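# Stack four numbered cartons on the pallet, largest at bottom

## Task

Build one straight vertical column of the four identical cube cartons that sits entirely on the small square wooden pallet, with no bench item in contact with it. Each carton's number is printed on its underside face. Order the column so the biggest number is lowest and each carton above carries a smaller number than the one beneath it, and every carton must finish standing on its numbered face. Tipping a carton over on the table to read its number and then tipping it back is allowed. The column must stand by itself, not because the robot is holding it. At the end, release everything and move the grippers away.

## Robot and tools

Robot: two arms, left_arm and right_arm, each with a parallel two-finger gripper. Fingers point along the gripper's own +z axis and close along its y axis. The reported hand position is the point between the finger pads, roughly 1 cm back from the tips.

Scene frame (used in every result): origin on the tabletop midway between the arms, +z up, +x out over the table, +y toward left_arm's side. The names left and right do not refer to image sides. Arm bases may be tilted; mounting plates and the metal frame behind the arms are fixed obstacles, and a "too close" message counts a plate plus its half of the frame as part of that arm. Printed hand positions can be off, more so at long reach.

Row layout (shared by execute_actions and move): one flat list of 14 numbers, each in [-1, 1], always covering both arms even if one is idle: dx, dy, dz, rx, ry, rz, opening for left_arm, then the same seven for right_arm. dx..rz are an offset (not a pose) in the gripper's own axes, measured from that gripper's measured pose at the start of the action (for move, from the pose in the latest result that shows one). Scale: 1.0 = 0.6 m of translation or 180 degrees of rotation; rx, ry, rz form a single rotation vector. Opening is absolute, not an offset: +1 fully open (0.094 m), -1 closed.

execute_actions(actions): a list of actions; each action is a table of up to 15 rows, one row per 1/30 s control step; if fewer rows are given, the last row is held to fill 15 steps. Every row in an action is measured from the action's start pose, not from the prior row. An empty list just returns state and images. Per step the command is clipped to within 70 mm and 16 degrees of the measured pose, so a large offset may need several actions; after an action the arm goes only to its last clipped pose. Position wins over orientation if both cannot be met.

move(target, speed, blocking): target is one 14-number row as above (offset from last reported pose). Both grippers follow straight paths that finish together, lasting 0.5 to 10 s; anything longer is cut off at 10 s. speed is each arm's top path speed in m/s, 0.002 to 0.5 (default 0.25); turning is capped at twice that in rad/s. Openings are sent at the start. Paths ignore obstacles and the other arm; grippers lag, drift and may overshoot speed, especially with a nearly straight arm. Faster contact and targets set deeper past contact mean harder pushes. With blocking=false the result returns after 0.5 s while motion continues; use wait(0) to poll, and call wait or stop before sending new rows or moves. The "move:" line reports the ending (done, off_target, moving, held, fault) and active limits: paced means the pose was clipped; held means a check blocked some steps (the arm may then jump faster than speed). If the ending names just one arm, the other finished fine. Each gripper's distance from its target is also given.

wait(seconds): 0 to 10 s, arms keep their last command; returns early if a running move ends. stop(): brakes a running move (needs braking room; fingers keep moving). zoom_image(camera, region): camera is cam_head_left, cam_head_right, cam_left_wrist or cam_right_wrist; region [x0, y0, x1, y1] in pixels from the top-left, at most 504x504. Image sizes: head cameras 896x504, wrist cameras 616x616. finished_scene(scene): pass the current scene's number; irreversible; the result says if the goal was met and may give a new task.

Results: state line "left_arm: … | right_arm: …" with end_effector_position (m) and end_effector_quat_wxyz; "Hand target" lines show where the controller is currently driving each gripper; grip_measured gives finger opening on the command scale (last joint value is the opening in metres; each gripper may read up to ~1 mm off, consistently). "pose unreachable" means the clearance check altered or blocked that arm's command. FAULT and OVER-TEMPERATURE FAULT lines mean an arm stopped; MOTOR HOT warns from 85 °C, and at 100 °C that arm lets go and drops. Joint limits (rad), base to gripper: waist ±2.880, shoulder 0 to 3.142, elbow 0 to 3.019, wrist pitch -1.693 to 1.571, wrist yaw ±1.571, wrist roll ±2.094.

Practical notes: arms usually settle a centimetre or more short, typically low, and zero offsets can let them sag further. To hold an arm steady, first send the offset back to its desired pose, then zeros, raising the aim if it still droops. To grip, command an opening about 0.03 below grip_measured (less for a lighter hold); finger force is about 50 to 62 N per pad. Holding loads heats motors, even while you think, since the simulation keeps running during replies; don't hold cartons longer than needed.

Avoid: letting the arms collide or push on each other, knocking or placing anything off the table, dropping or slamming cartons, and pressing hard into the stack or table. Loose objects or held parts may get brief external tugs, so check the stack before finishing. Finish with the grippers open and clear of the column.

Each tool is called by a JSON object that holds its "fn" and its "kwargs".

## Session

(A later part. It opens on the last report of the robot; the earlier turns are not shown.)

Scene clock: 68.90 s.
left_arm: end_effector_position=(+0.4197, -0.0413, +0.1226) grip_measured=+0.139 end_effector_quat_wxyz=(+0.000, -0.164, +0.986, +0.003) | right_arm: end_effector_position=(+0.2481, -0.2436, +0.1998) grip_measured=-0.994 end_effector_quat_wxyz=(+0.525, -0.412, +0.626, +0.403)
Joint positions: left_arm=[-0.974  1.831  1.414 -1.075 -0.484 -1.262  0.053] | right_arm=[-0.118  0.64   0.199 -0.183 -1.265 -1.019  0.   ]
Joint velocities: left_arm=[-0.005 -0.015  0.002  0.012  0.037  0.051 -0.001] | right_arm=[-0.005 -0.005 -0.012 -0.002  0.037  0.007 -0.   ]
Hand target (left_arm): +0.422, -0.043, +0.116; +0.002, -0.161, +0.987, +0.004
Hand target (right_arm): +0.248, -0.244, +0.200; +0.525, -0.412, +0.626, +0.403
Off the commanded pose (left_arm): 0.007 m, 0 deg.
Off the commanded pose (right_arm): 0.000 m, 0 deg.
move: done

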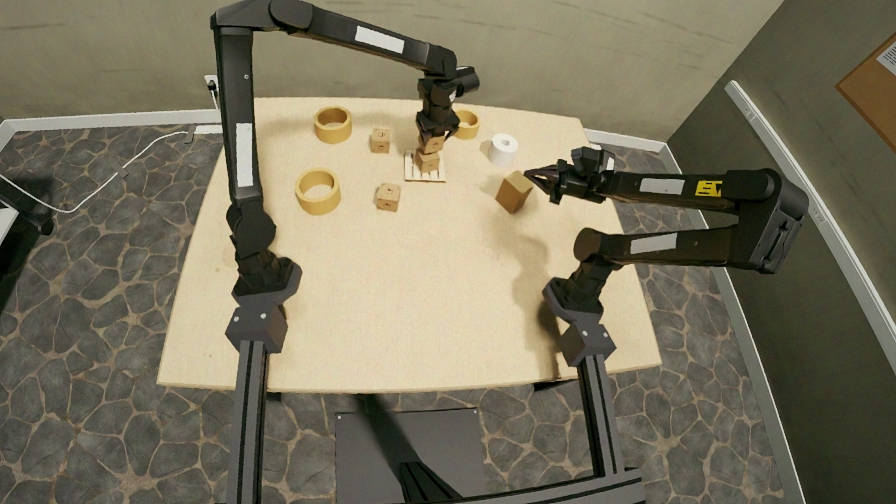

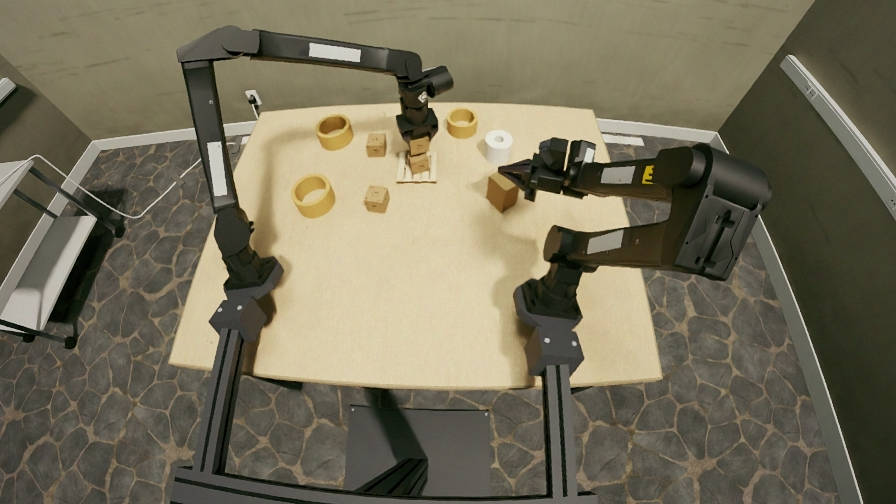

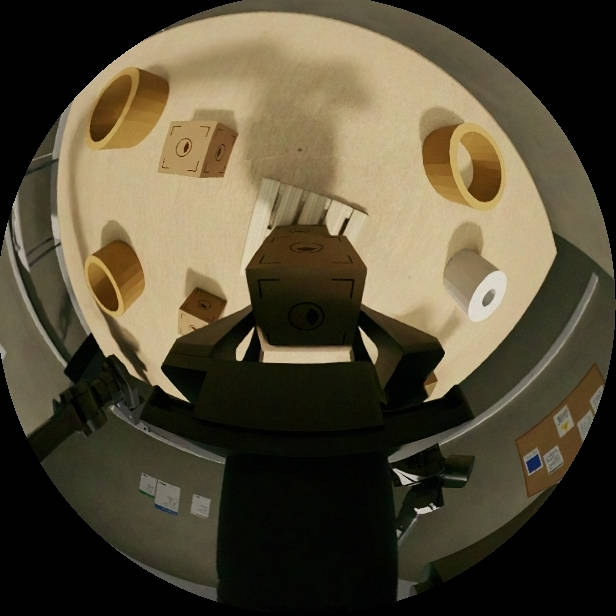

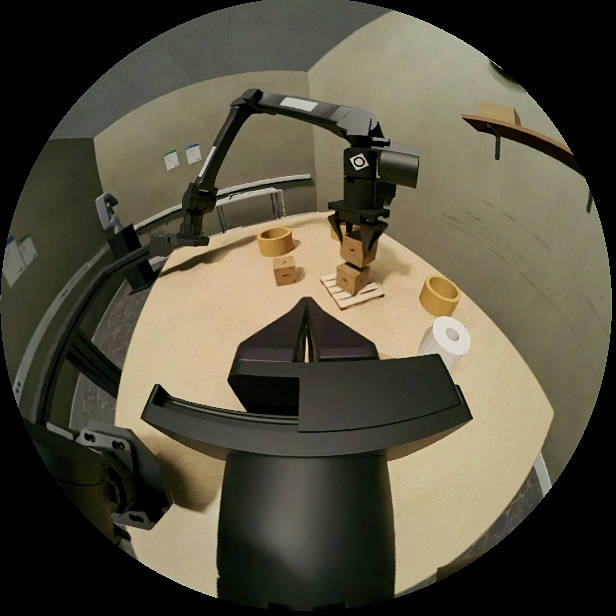

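Slow downward moves have no bias; overshot. Aim (0.416,−0.034).

{"fn": "move", "kwargs": {"target": [0.002,0.014,0.032,0,0,0,0.09,0,0,0,0,0,0,-1], "speed": 0.03}}

{"fn": "zoom_image", "kwargs": {"camera": "cam_right_wrist", "region": [260,180,440,330]}}

{"fn": "zoom_image", "kwargs": {"camera": "cam_head_left", "region": [370,90,490,200]}}

Scene clock: 70.13 s.
left_arm: end_effector_position=(+0.4111, -0.0331, +0.1044) grip_measured=+0.139 end_effector_quat_wxyz=(-0.001, -0.165, +0.986, +0.007) | right_arm: end_effector_position=(+0.2481, -0.2436, +0.1998) grip_measured=-0.994 end_effector_quat_wxyz=(+0.525, -0.412, +0.626, +0.403)
Joint positions: left_arm=[-0.962  1.831  1.362 -1.027 -0.484 -1.253  0.053] | right_arm=[-0.118  0.64   0.199 -0.183 -1.265 -1.019  0.   ]
Joint velocities: left_arm=[ 0.005  0.005  0.007  0.027  0.022 -0.037 -0.   ] | right_arm=[-0.005 -0.005  0.002  0.002  0.007 -0.007 -0.   ]
Hand target (left_arm): +0.416, -0.034, +0.103; +0.000, -0.164, +0.986, +0.002
Hand target (right_arm): +0.248, -0.244, +0.200; +0.525, -0.412, +0.626, +0.403
Off the commanded pose (left_arm): 0.005 m, 1 deg.
Off the commanded pose (right_arm): 0.000 m, 0 deg.
move: done

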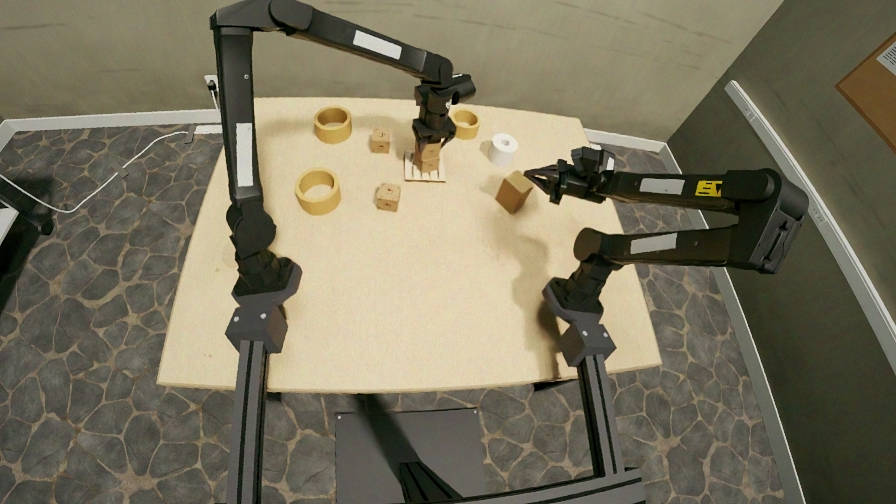

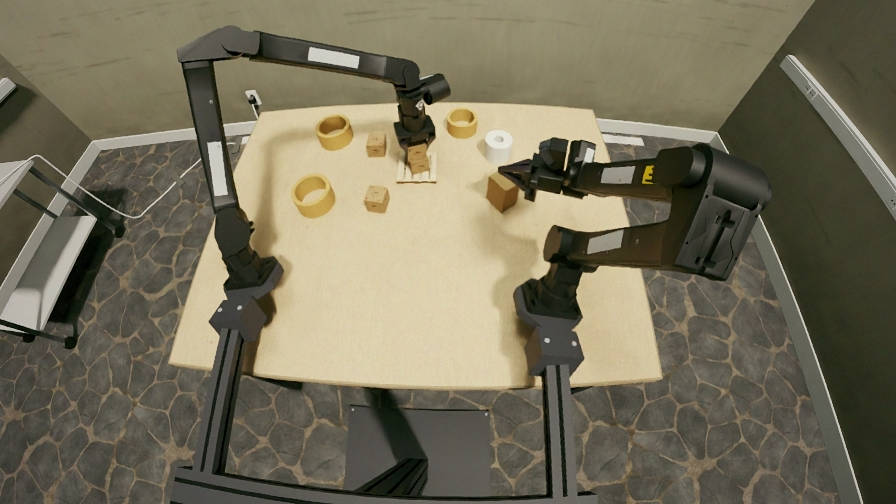

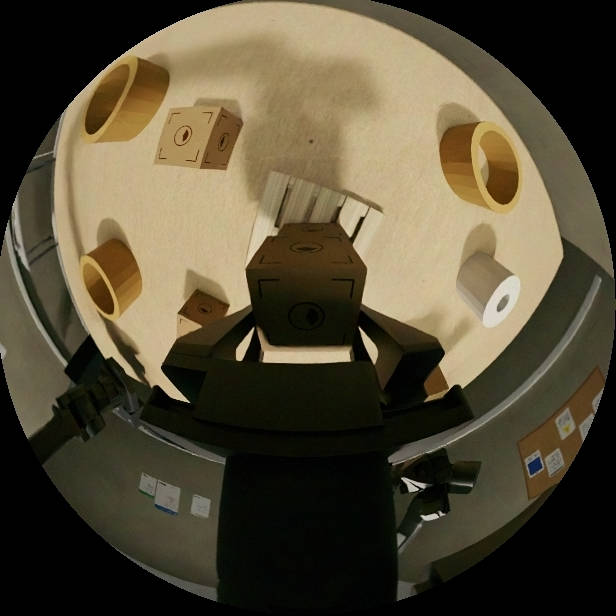

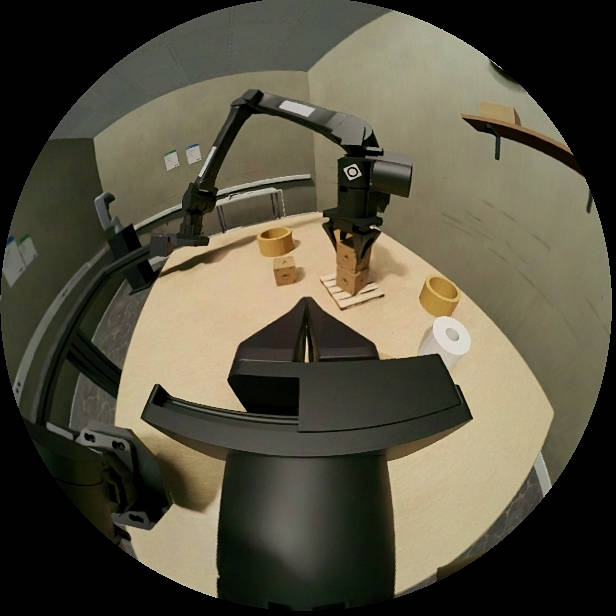

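Region (260, 180, 440, 330) of cam_right_wrist's 616x616 image, scaled by 2.800, with more detail than that image has.

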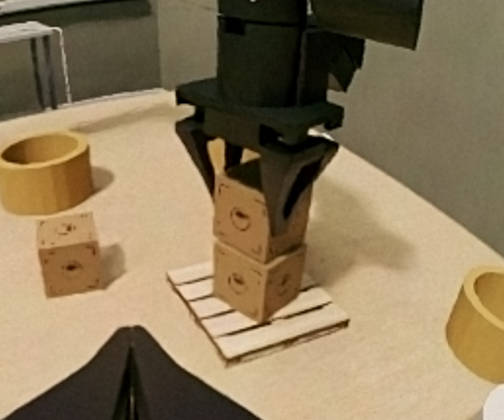

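Region (370, 90, 490, 200) of cam_head_left's 896x504 image, scaled by 4.200, with more detail than that image has; it fills the top 462 rows of this view, and the rest is white.

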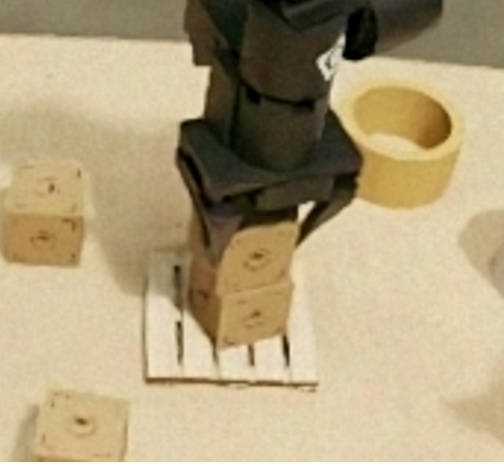

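{"fn": "move", "kwargs": {"target": [0,0,0.006,0,0,0,0.09,0,0,0,0,0,0,-1], "speed": 0.02}}

{"fn": "move", "kwargs": {"target": [0,0,0,0,0,0,1,0,0,0,0,0,0,-1]}}

{"fn": "move", "kwargs": {"target": [-0.008,-0.01,-0.12,0,0,0,1,0,0,0,0,0,0,-1], "speed": 0.15}}

{"fn": "move", "kwargs": {"target": [0.16,0.235,0.06,0,0,0.13,1,0,0,0,0,0,0,-1]}}

Scene clock: 71.10 s.
left_arm: end_effector_position=(+0.4086, -0.0315, +0.1026) grip_measured=+0.139 end_effector_quat_wxyz=(-0.003, -0.163, +0.987, +0.009) | right_arm: end_effector_position=(+0.2481, -0.2436, +0.1998) grip_measured=-0.994 end_effector_quat_wxyz=(+0.525, -0.412, +0.626, +0.403)
Joint positions: left_arm=[-0.962  1.831  1.356 -1.027 -0.484 -1.253  0.053] | right_arm=[-0.118  0.64   0.199 -0.183 -1.265 -1.019  0.   ]
Joint velocities: left_arm=[ 0.005 -0.005 -0.002  0.027 -0.037  0.022 -0.001] | right_arm=[ 0.015  0.005  0.007 -0.017  0.022 -0.007  0.   ]
Hand target (left_arm): +0.411, -0.033, +0.101; -0.001, -0.165, +0.986, +0.007
Hand target (right_arm): +0.248, -0.244, +0.200; +0.525, -0.412, +0.626, +0.403
Off the commanded pose (left_arm): 0.003 m, 0 deg.
Off the commanded pose (right_arm): 0.000 m, 0 deg.
move: done

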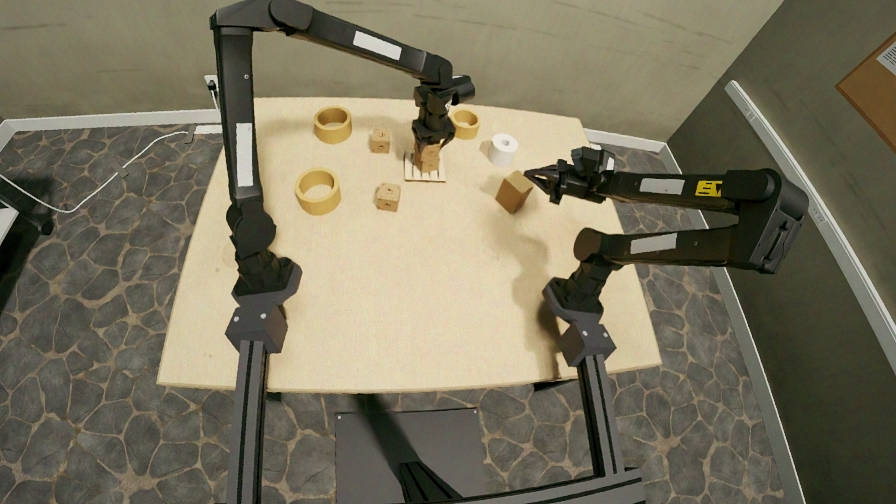

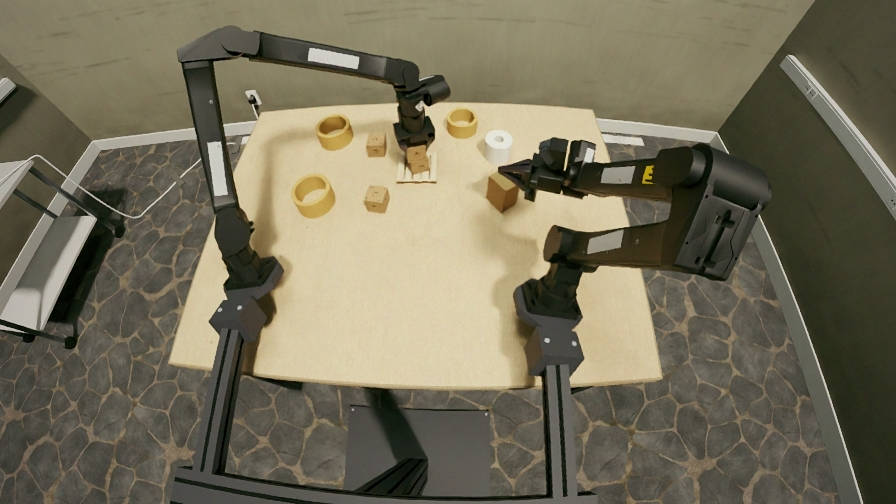

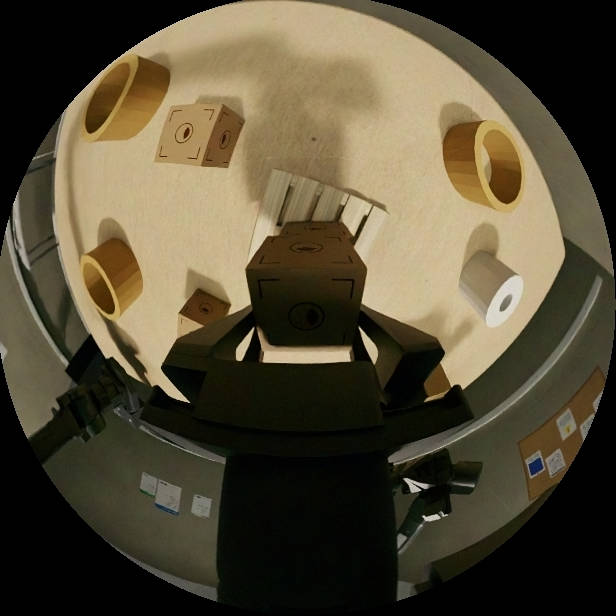

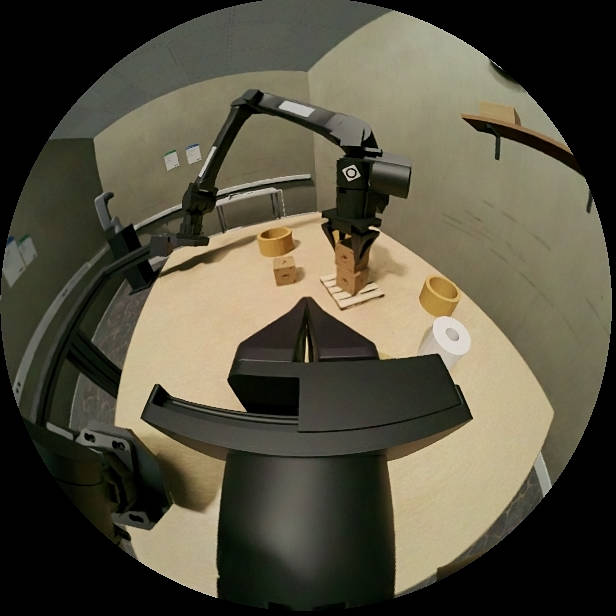

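Scene clock: 71.60 s.
left_arm: end_effector_position=(+0.4086, -0.0315, +0.1026) grip_measured=+1.000 end_effector_quat_wxyz=(-0.003, -0.163, +0.987, +0.009) | right_arm: end_effector_position=(+0.2481, -0.2436, +0.1998) grip_measured=-0.994 end_effector_quat_wxyz=(+0.525, -0.412, +0.626, +0.403)
Joint positions: left_arm=[-0.962  1.831  1.356 -1.027 -0.484 -1.253  0.094] | right_arm=[-0.118  0.64   0.199 -0.183 -1.265 -1.019  0.   ]
Joint velocities: left_arm=[ 0.005 -0.005 -0.012  0.002  0.007  0.037  0.   ] | right_arm=[-0.005  0.005 -0.007 -0.002  0.037  0.081 -0.001]
Hand target (left_arm): +0.409, -0.032, +0.103; -0.003, -0.163, +0.987, +0.009
Hand target (right_arm): +0.248, -0.244, +0.200; +0.525, -0.412, +0.626, +0.403
Off the commanded pose (left_arm): 0.000 m, 0 deg.
Off the commanded pose (right_arm): 0.000 m, 0 deg.
move: done

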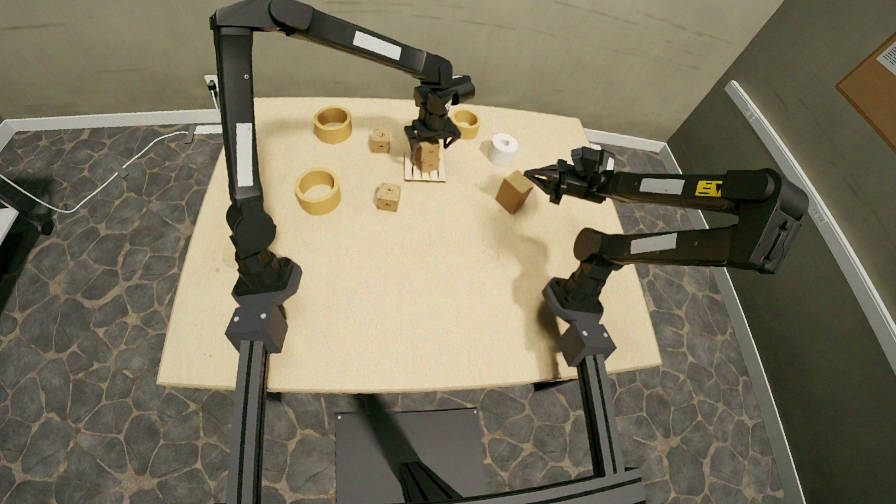

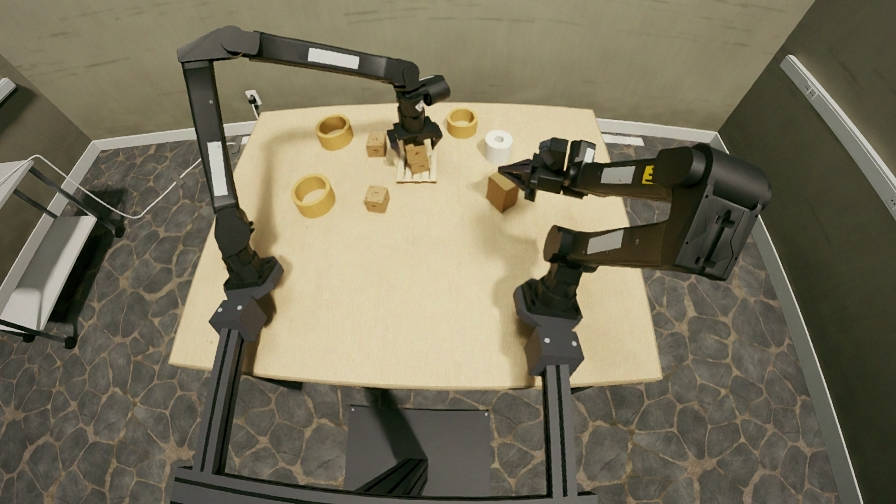

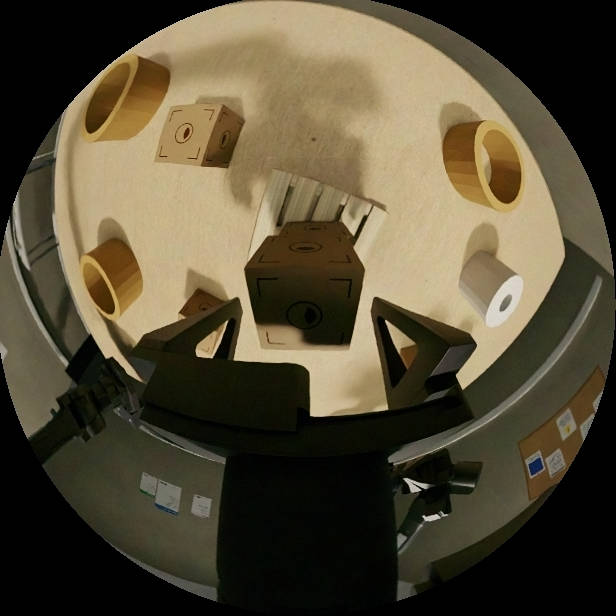

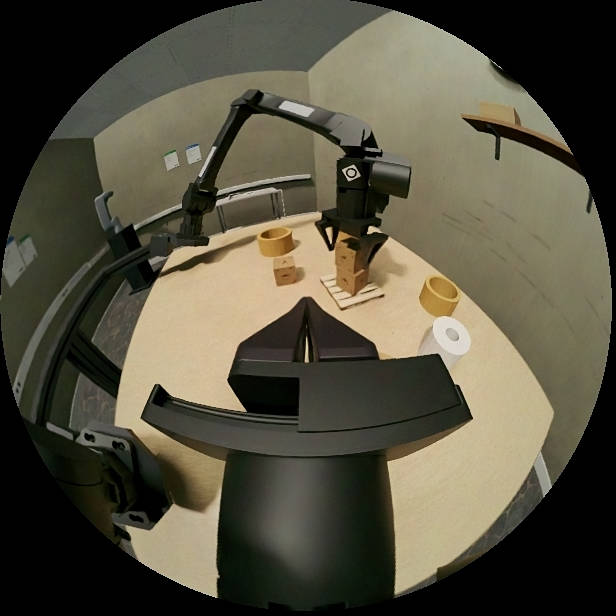

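Scene clock: 72.57 s.
left_arm: end_effector_position=(+0.4055, -0.0308, +0.1583) grip_measured=+1.000 end_effector_quat_wxyz=(-0.010, -0.151, +0.988, +0.023) | right_arm: end_effector_position=(+0.2481, -0.2436, +0.1998) grip_measured=-0.994 end_effector_quat_wxyz=(+0.525, -0.412, +0.626, +0.403)
Joint positions: left_arm=[-1.014  1.79   1.435 -1.211 -0.484 -1.305  0.094] | right_arm=[-0.118  0.64   0.199 -0.183 -1.265 -1.019  0.   ]
Joint velocities: left_arm=[ 0.005 -0.005 -0.012 -0.017  0.066 -0.007  0.   ] | right_arm=[-0.015 -0.015  0.012  0.012  0.007 -0.007 -0.   ]
Hand target (left_arm): +0.415, -0.036, +0.175; -0.002, -0.163, +0.987, +0.009
Hand target (right_arm): +0.248, -0.244, +0.200; +0.525, -0.412, +0.626, +0.403
Off the commanded pose (left_arm): 0.020 m, 2 deg.
Off the commanded pose (right_arm): 0.000 m, 0 deg.
move: off_target (left_arm)

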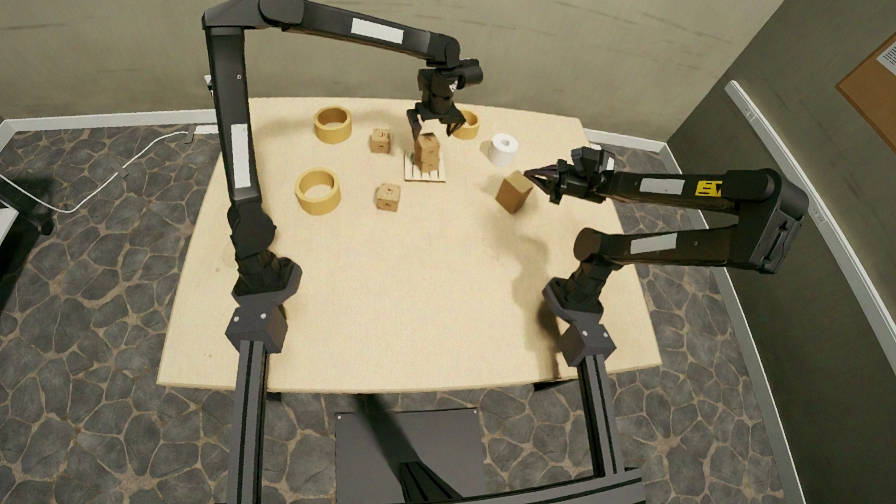

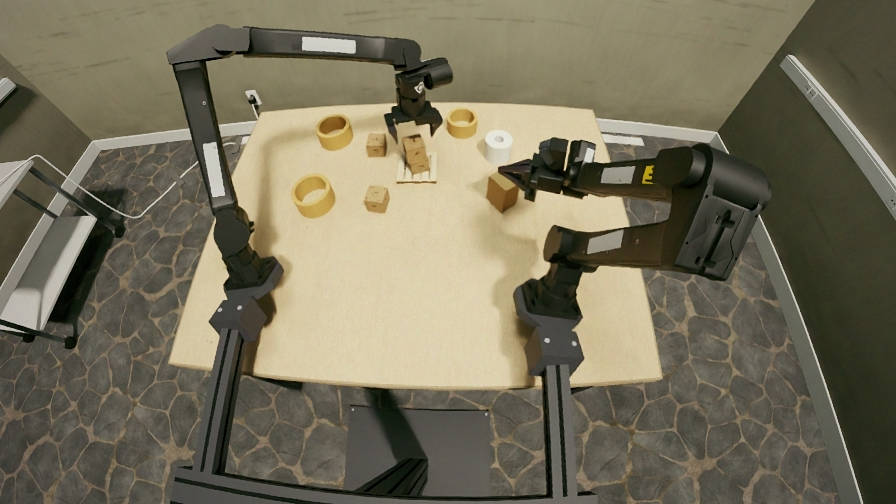

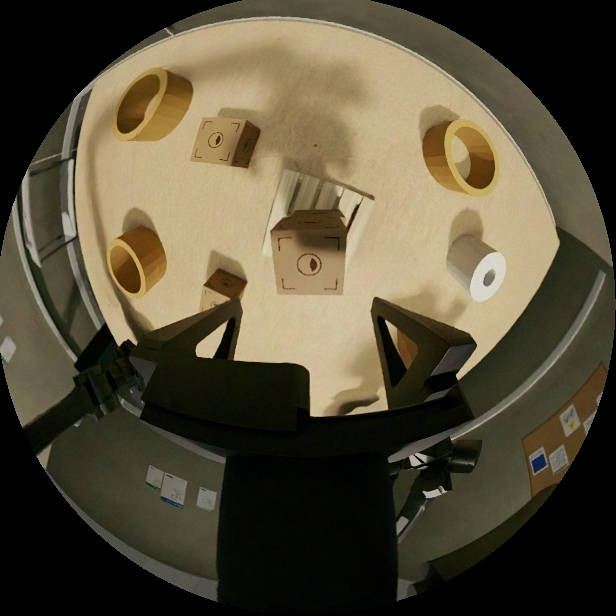

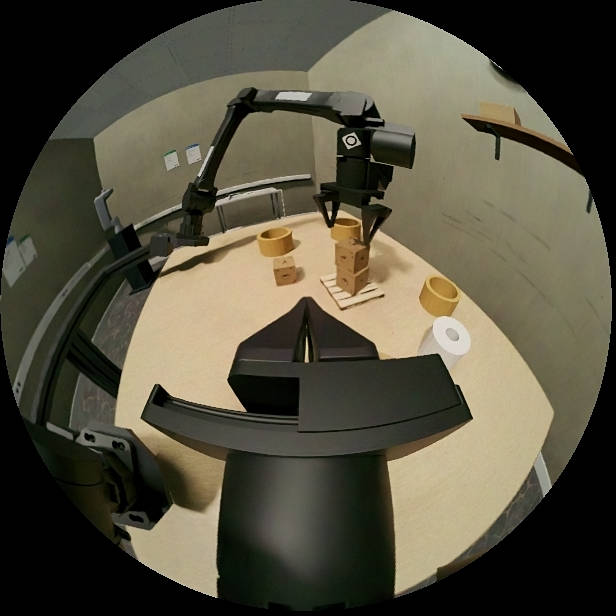

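Scene clock: 73.87 s.
left_arm: end_effector_position=(+0.2655, +0.0826, +0.1205) grip_measured=+1.000 end_effector_quat_wxyz=(-0.024, +0.050, +0.998, +0.038) | right_arm: end_effector_position=(+0.2481, -0.2436, +0.1998) grip_measured=-0.994 end_effector_quat_wxyz=(+0.525, -0.412, +0.626, +0.403)
Joint positions: left_arm=[-1.093  1.514  0.872 -1.008 -0.484 -1.011  0.094] | right_arm=[-0.118  0.64   0.199 -0.183 -1.265 -1.019  0.   ]
Joint velocities: left_arm=[-0.024 -0.005  0.012  0.002 -0.022  0.007  0.   ] | right_arm=[-0.024  0.005  0.007 -0.012 -0.007  0.066 -0.   ]
Hand target (left_arm): +0.271, +0.076, +0.130; -0.014, +0.052, +0.998, +0.021
Hand target (right_arm): +0.248, -0.244, +0.200; +0.525, -0.412, +0.626, +0.403
Off the commanded pose (left_arm): 0.013 m, 2 deg.
Off the commanded pose (right_arm): 0.000 m, 0 deg.
move: off_target (left_arm)

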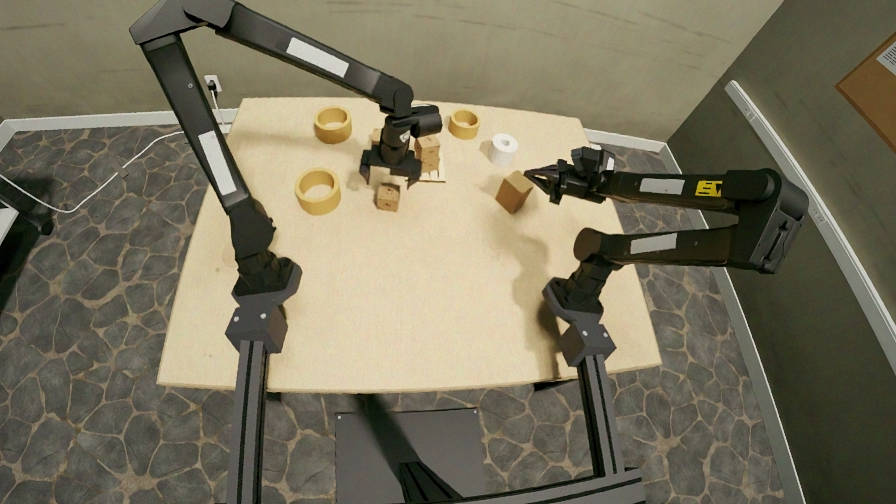

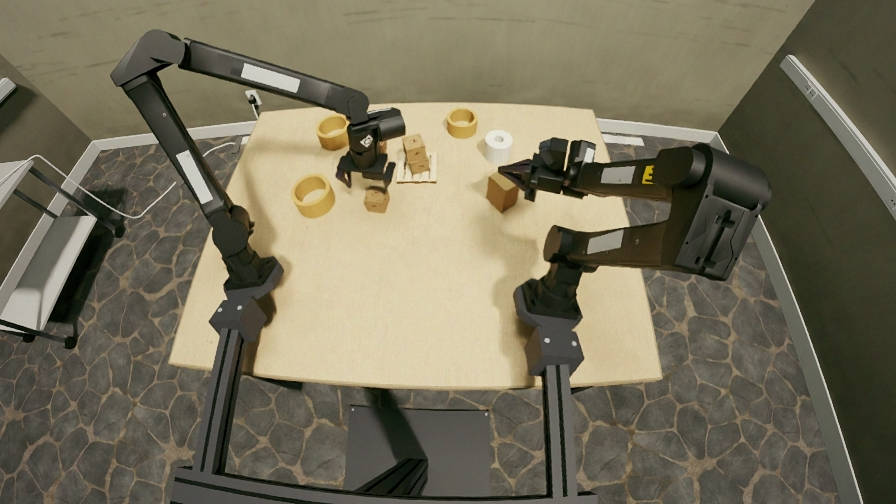

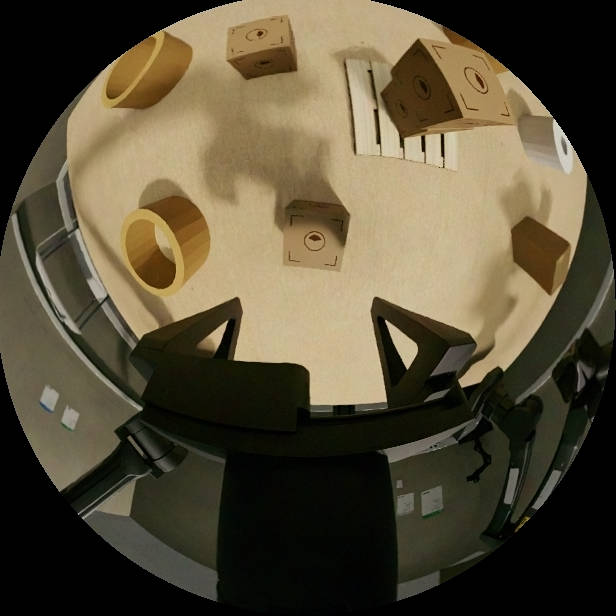

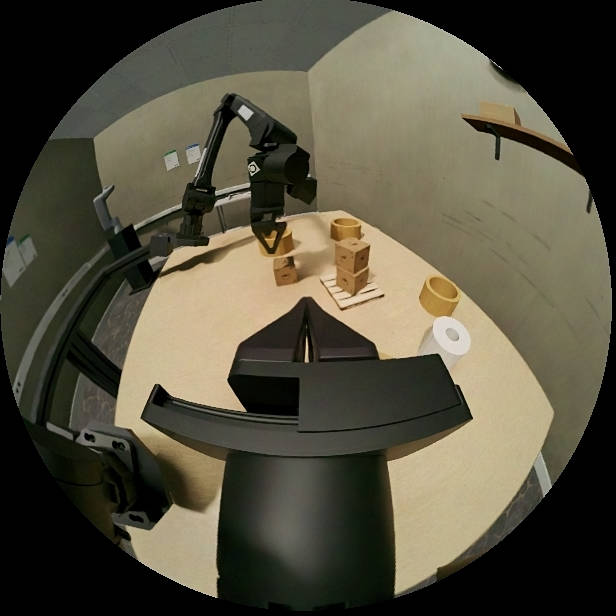

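{"fn": "move", "kwargs": {"target": [-0.015,-0.022,0.153,0.024,-0.015,0.02,1,0,0,0,0,0,0,-1], "speed": 0.1}}

Scene clock: 75.37 s.
left_arm: end_effector_position=(+0.2684, +0.0758, +0.0319) grip_measured=+1.000 end_effector_quat_wxyz=(-0.002, +0.076, +0.997, -0.002) | right_arm: end_effector_position=(+0.2481, -0.2436, +0.1998) grip_measured=-0.994 end_effector_quat_wxyz=(+0.525, -0.412, +0.626, +0.403)
Joint positions: left_arm=[-0.98   1.646  0.755 -0.599 -0.475 -0.783  0.094] | right_arm=[-0.118  0.64   0.199 -0.183 -1.265 -1.019  0.   ]
Joint velocities: left_arm=[-0.005 -0.005 -0.002 -0.007 -0.022  0.037  0.   ] | right_arm=[ 0.015 -0.005 -0.002 -0.007  0.037  0.022 -0.   ]
Hand target (left_arm): +0.269, +0.075, +0.028; -0.004, +0.081, +0.997, -0.002
Hand target (right_arm): +0.248, -0.244, +0.200; +0.525, -0.412, +0.626, +0.403
Off the commanded pose (left_arm): 0.004 m, 1 deg.
Off the commanded pose (right_arm): 0.000 m, 0 deg.
move: done

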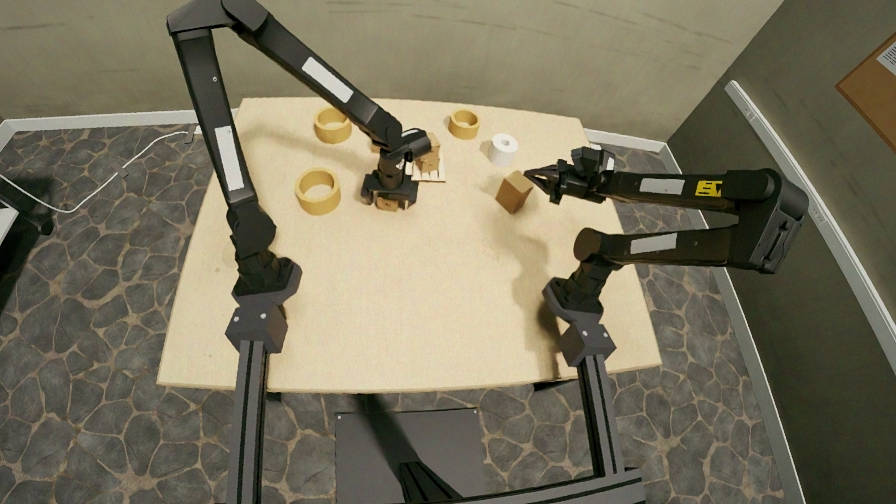

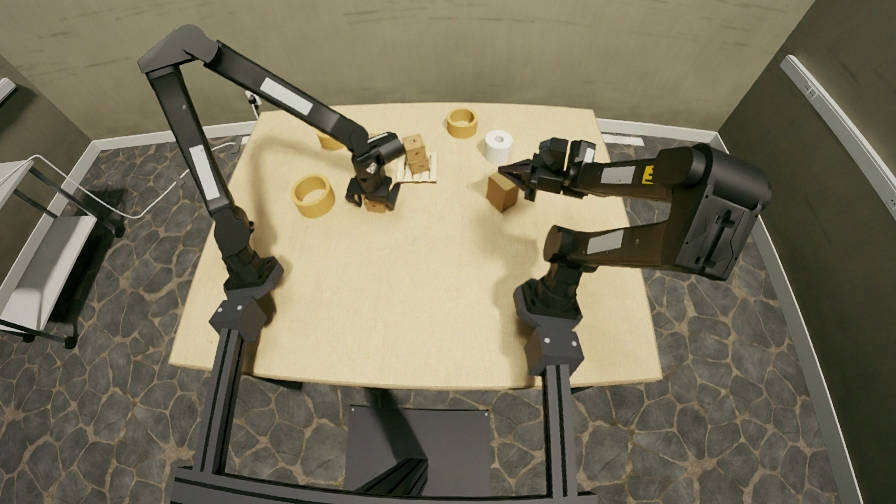

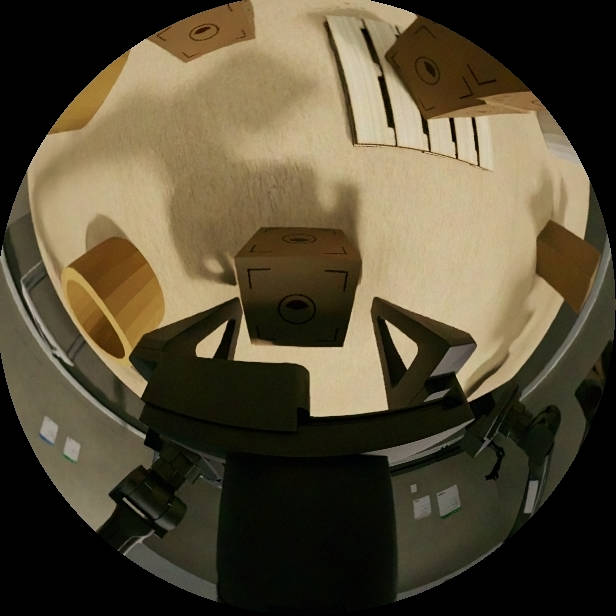

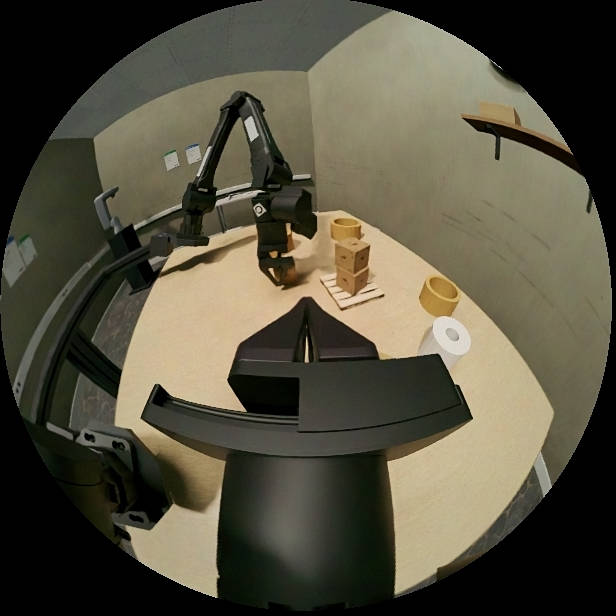

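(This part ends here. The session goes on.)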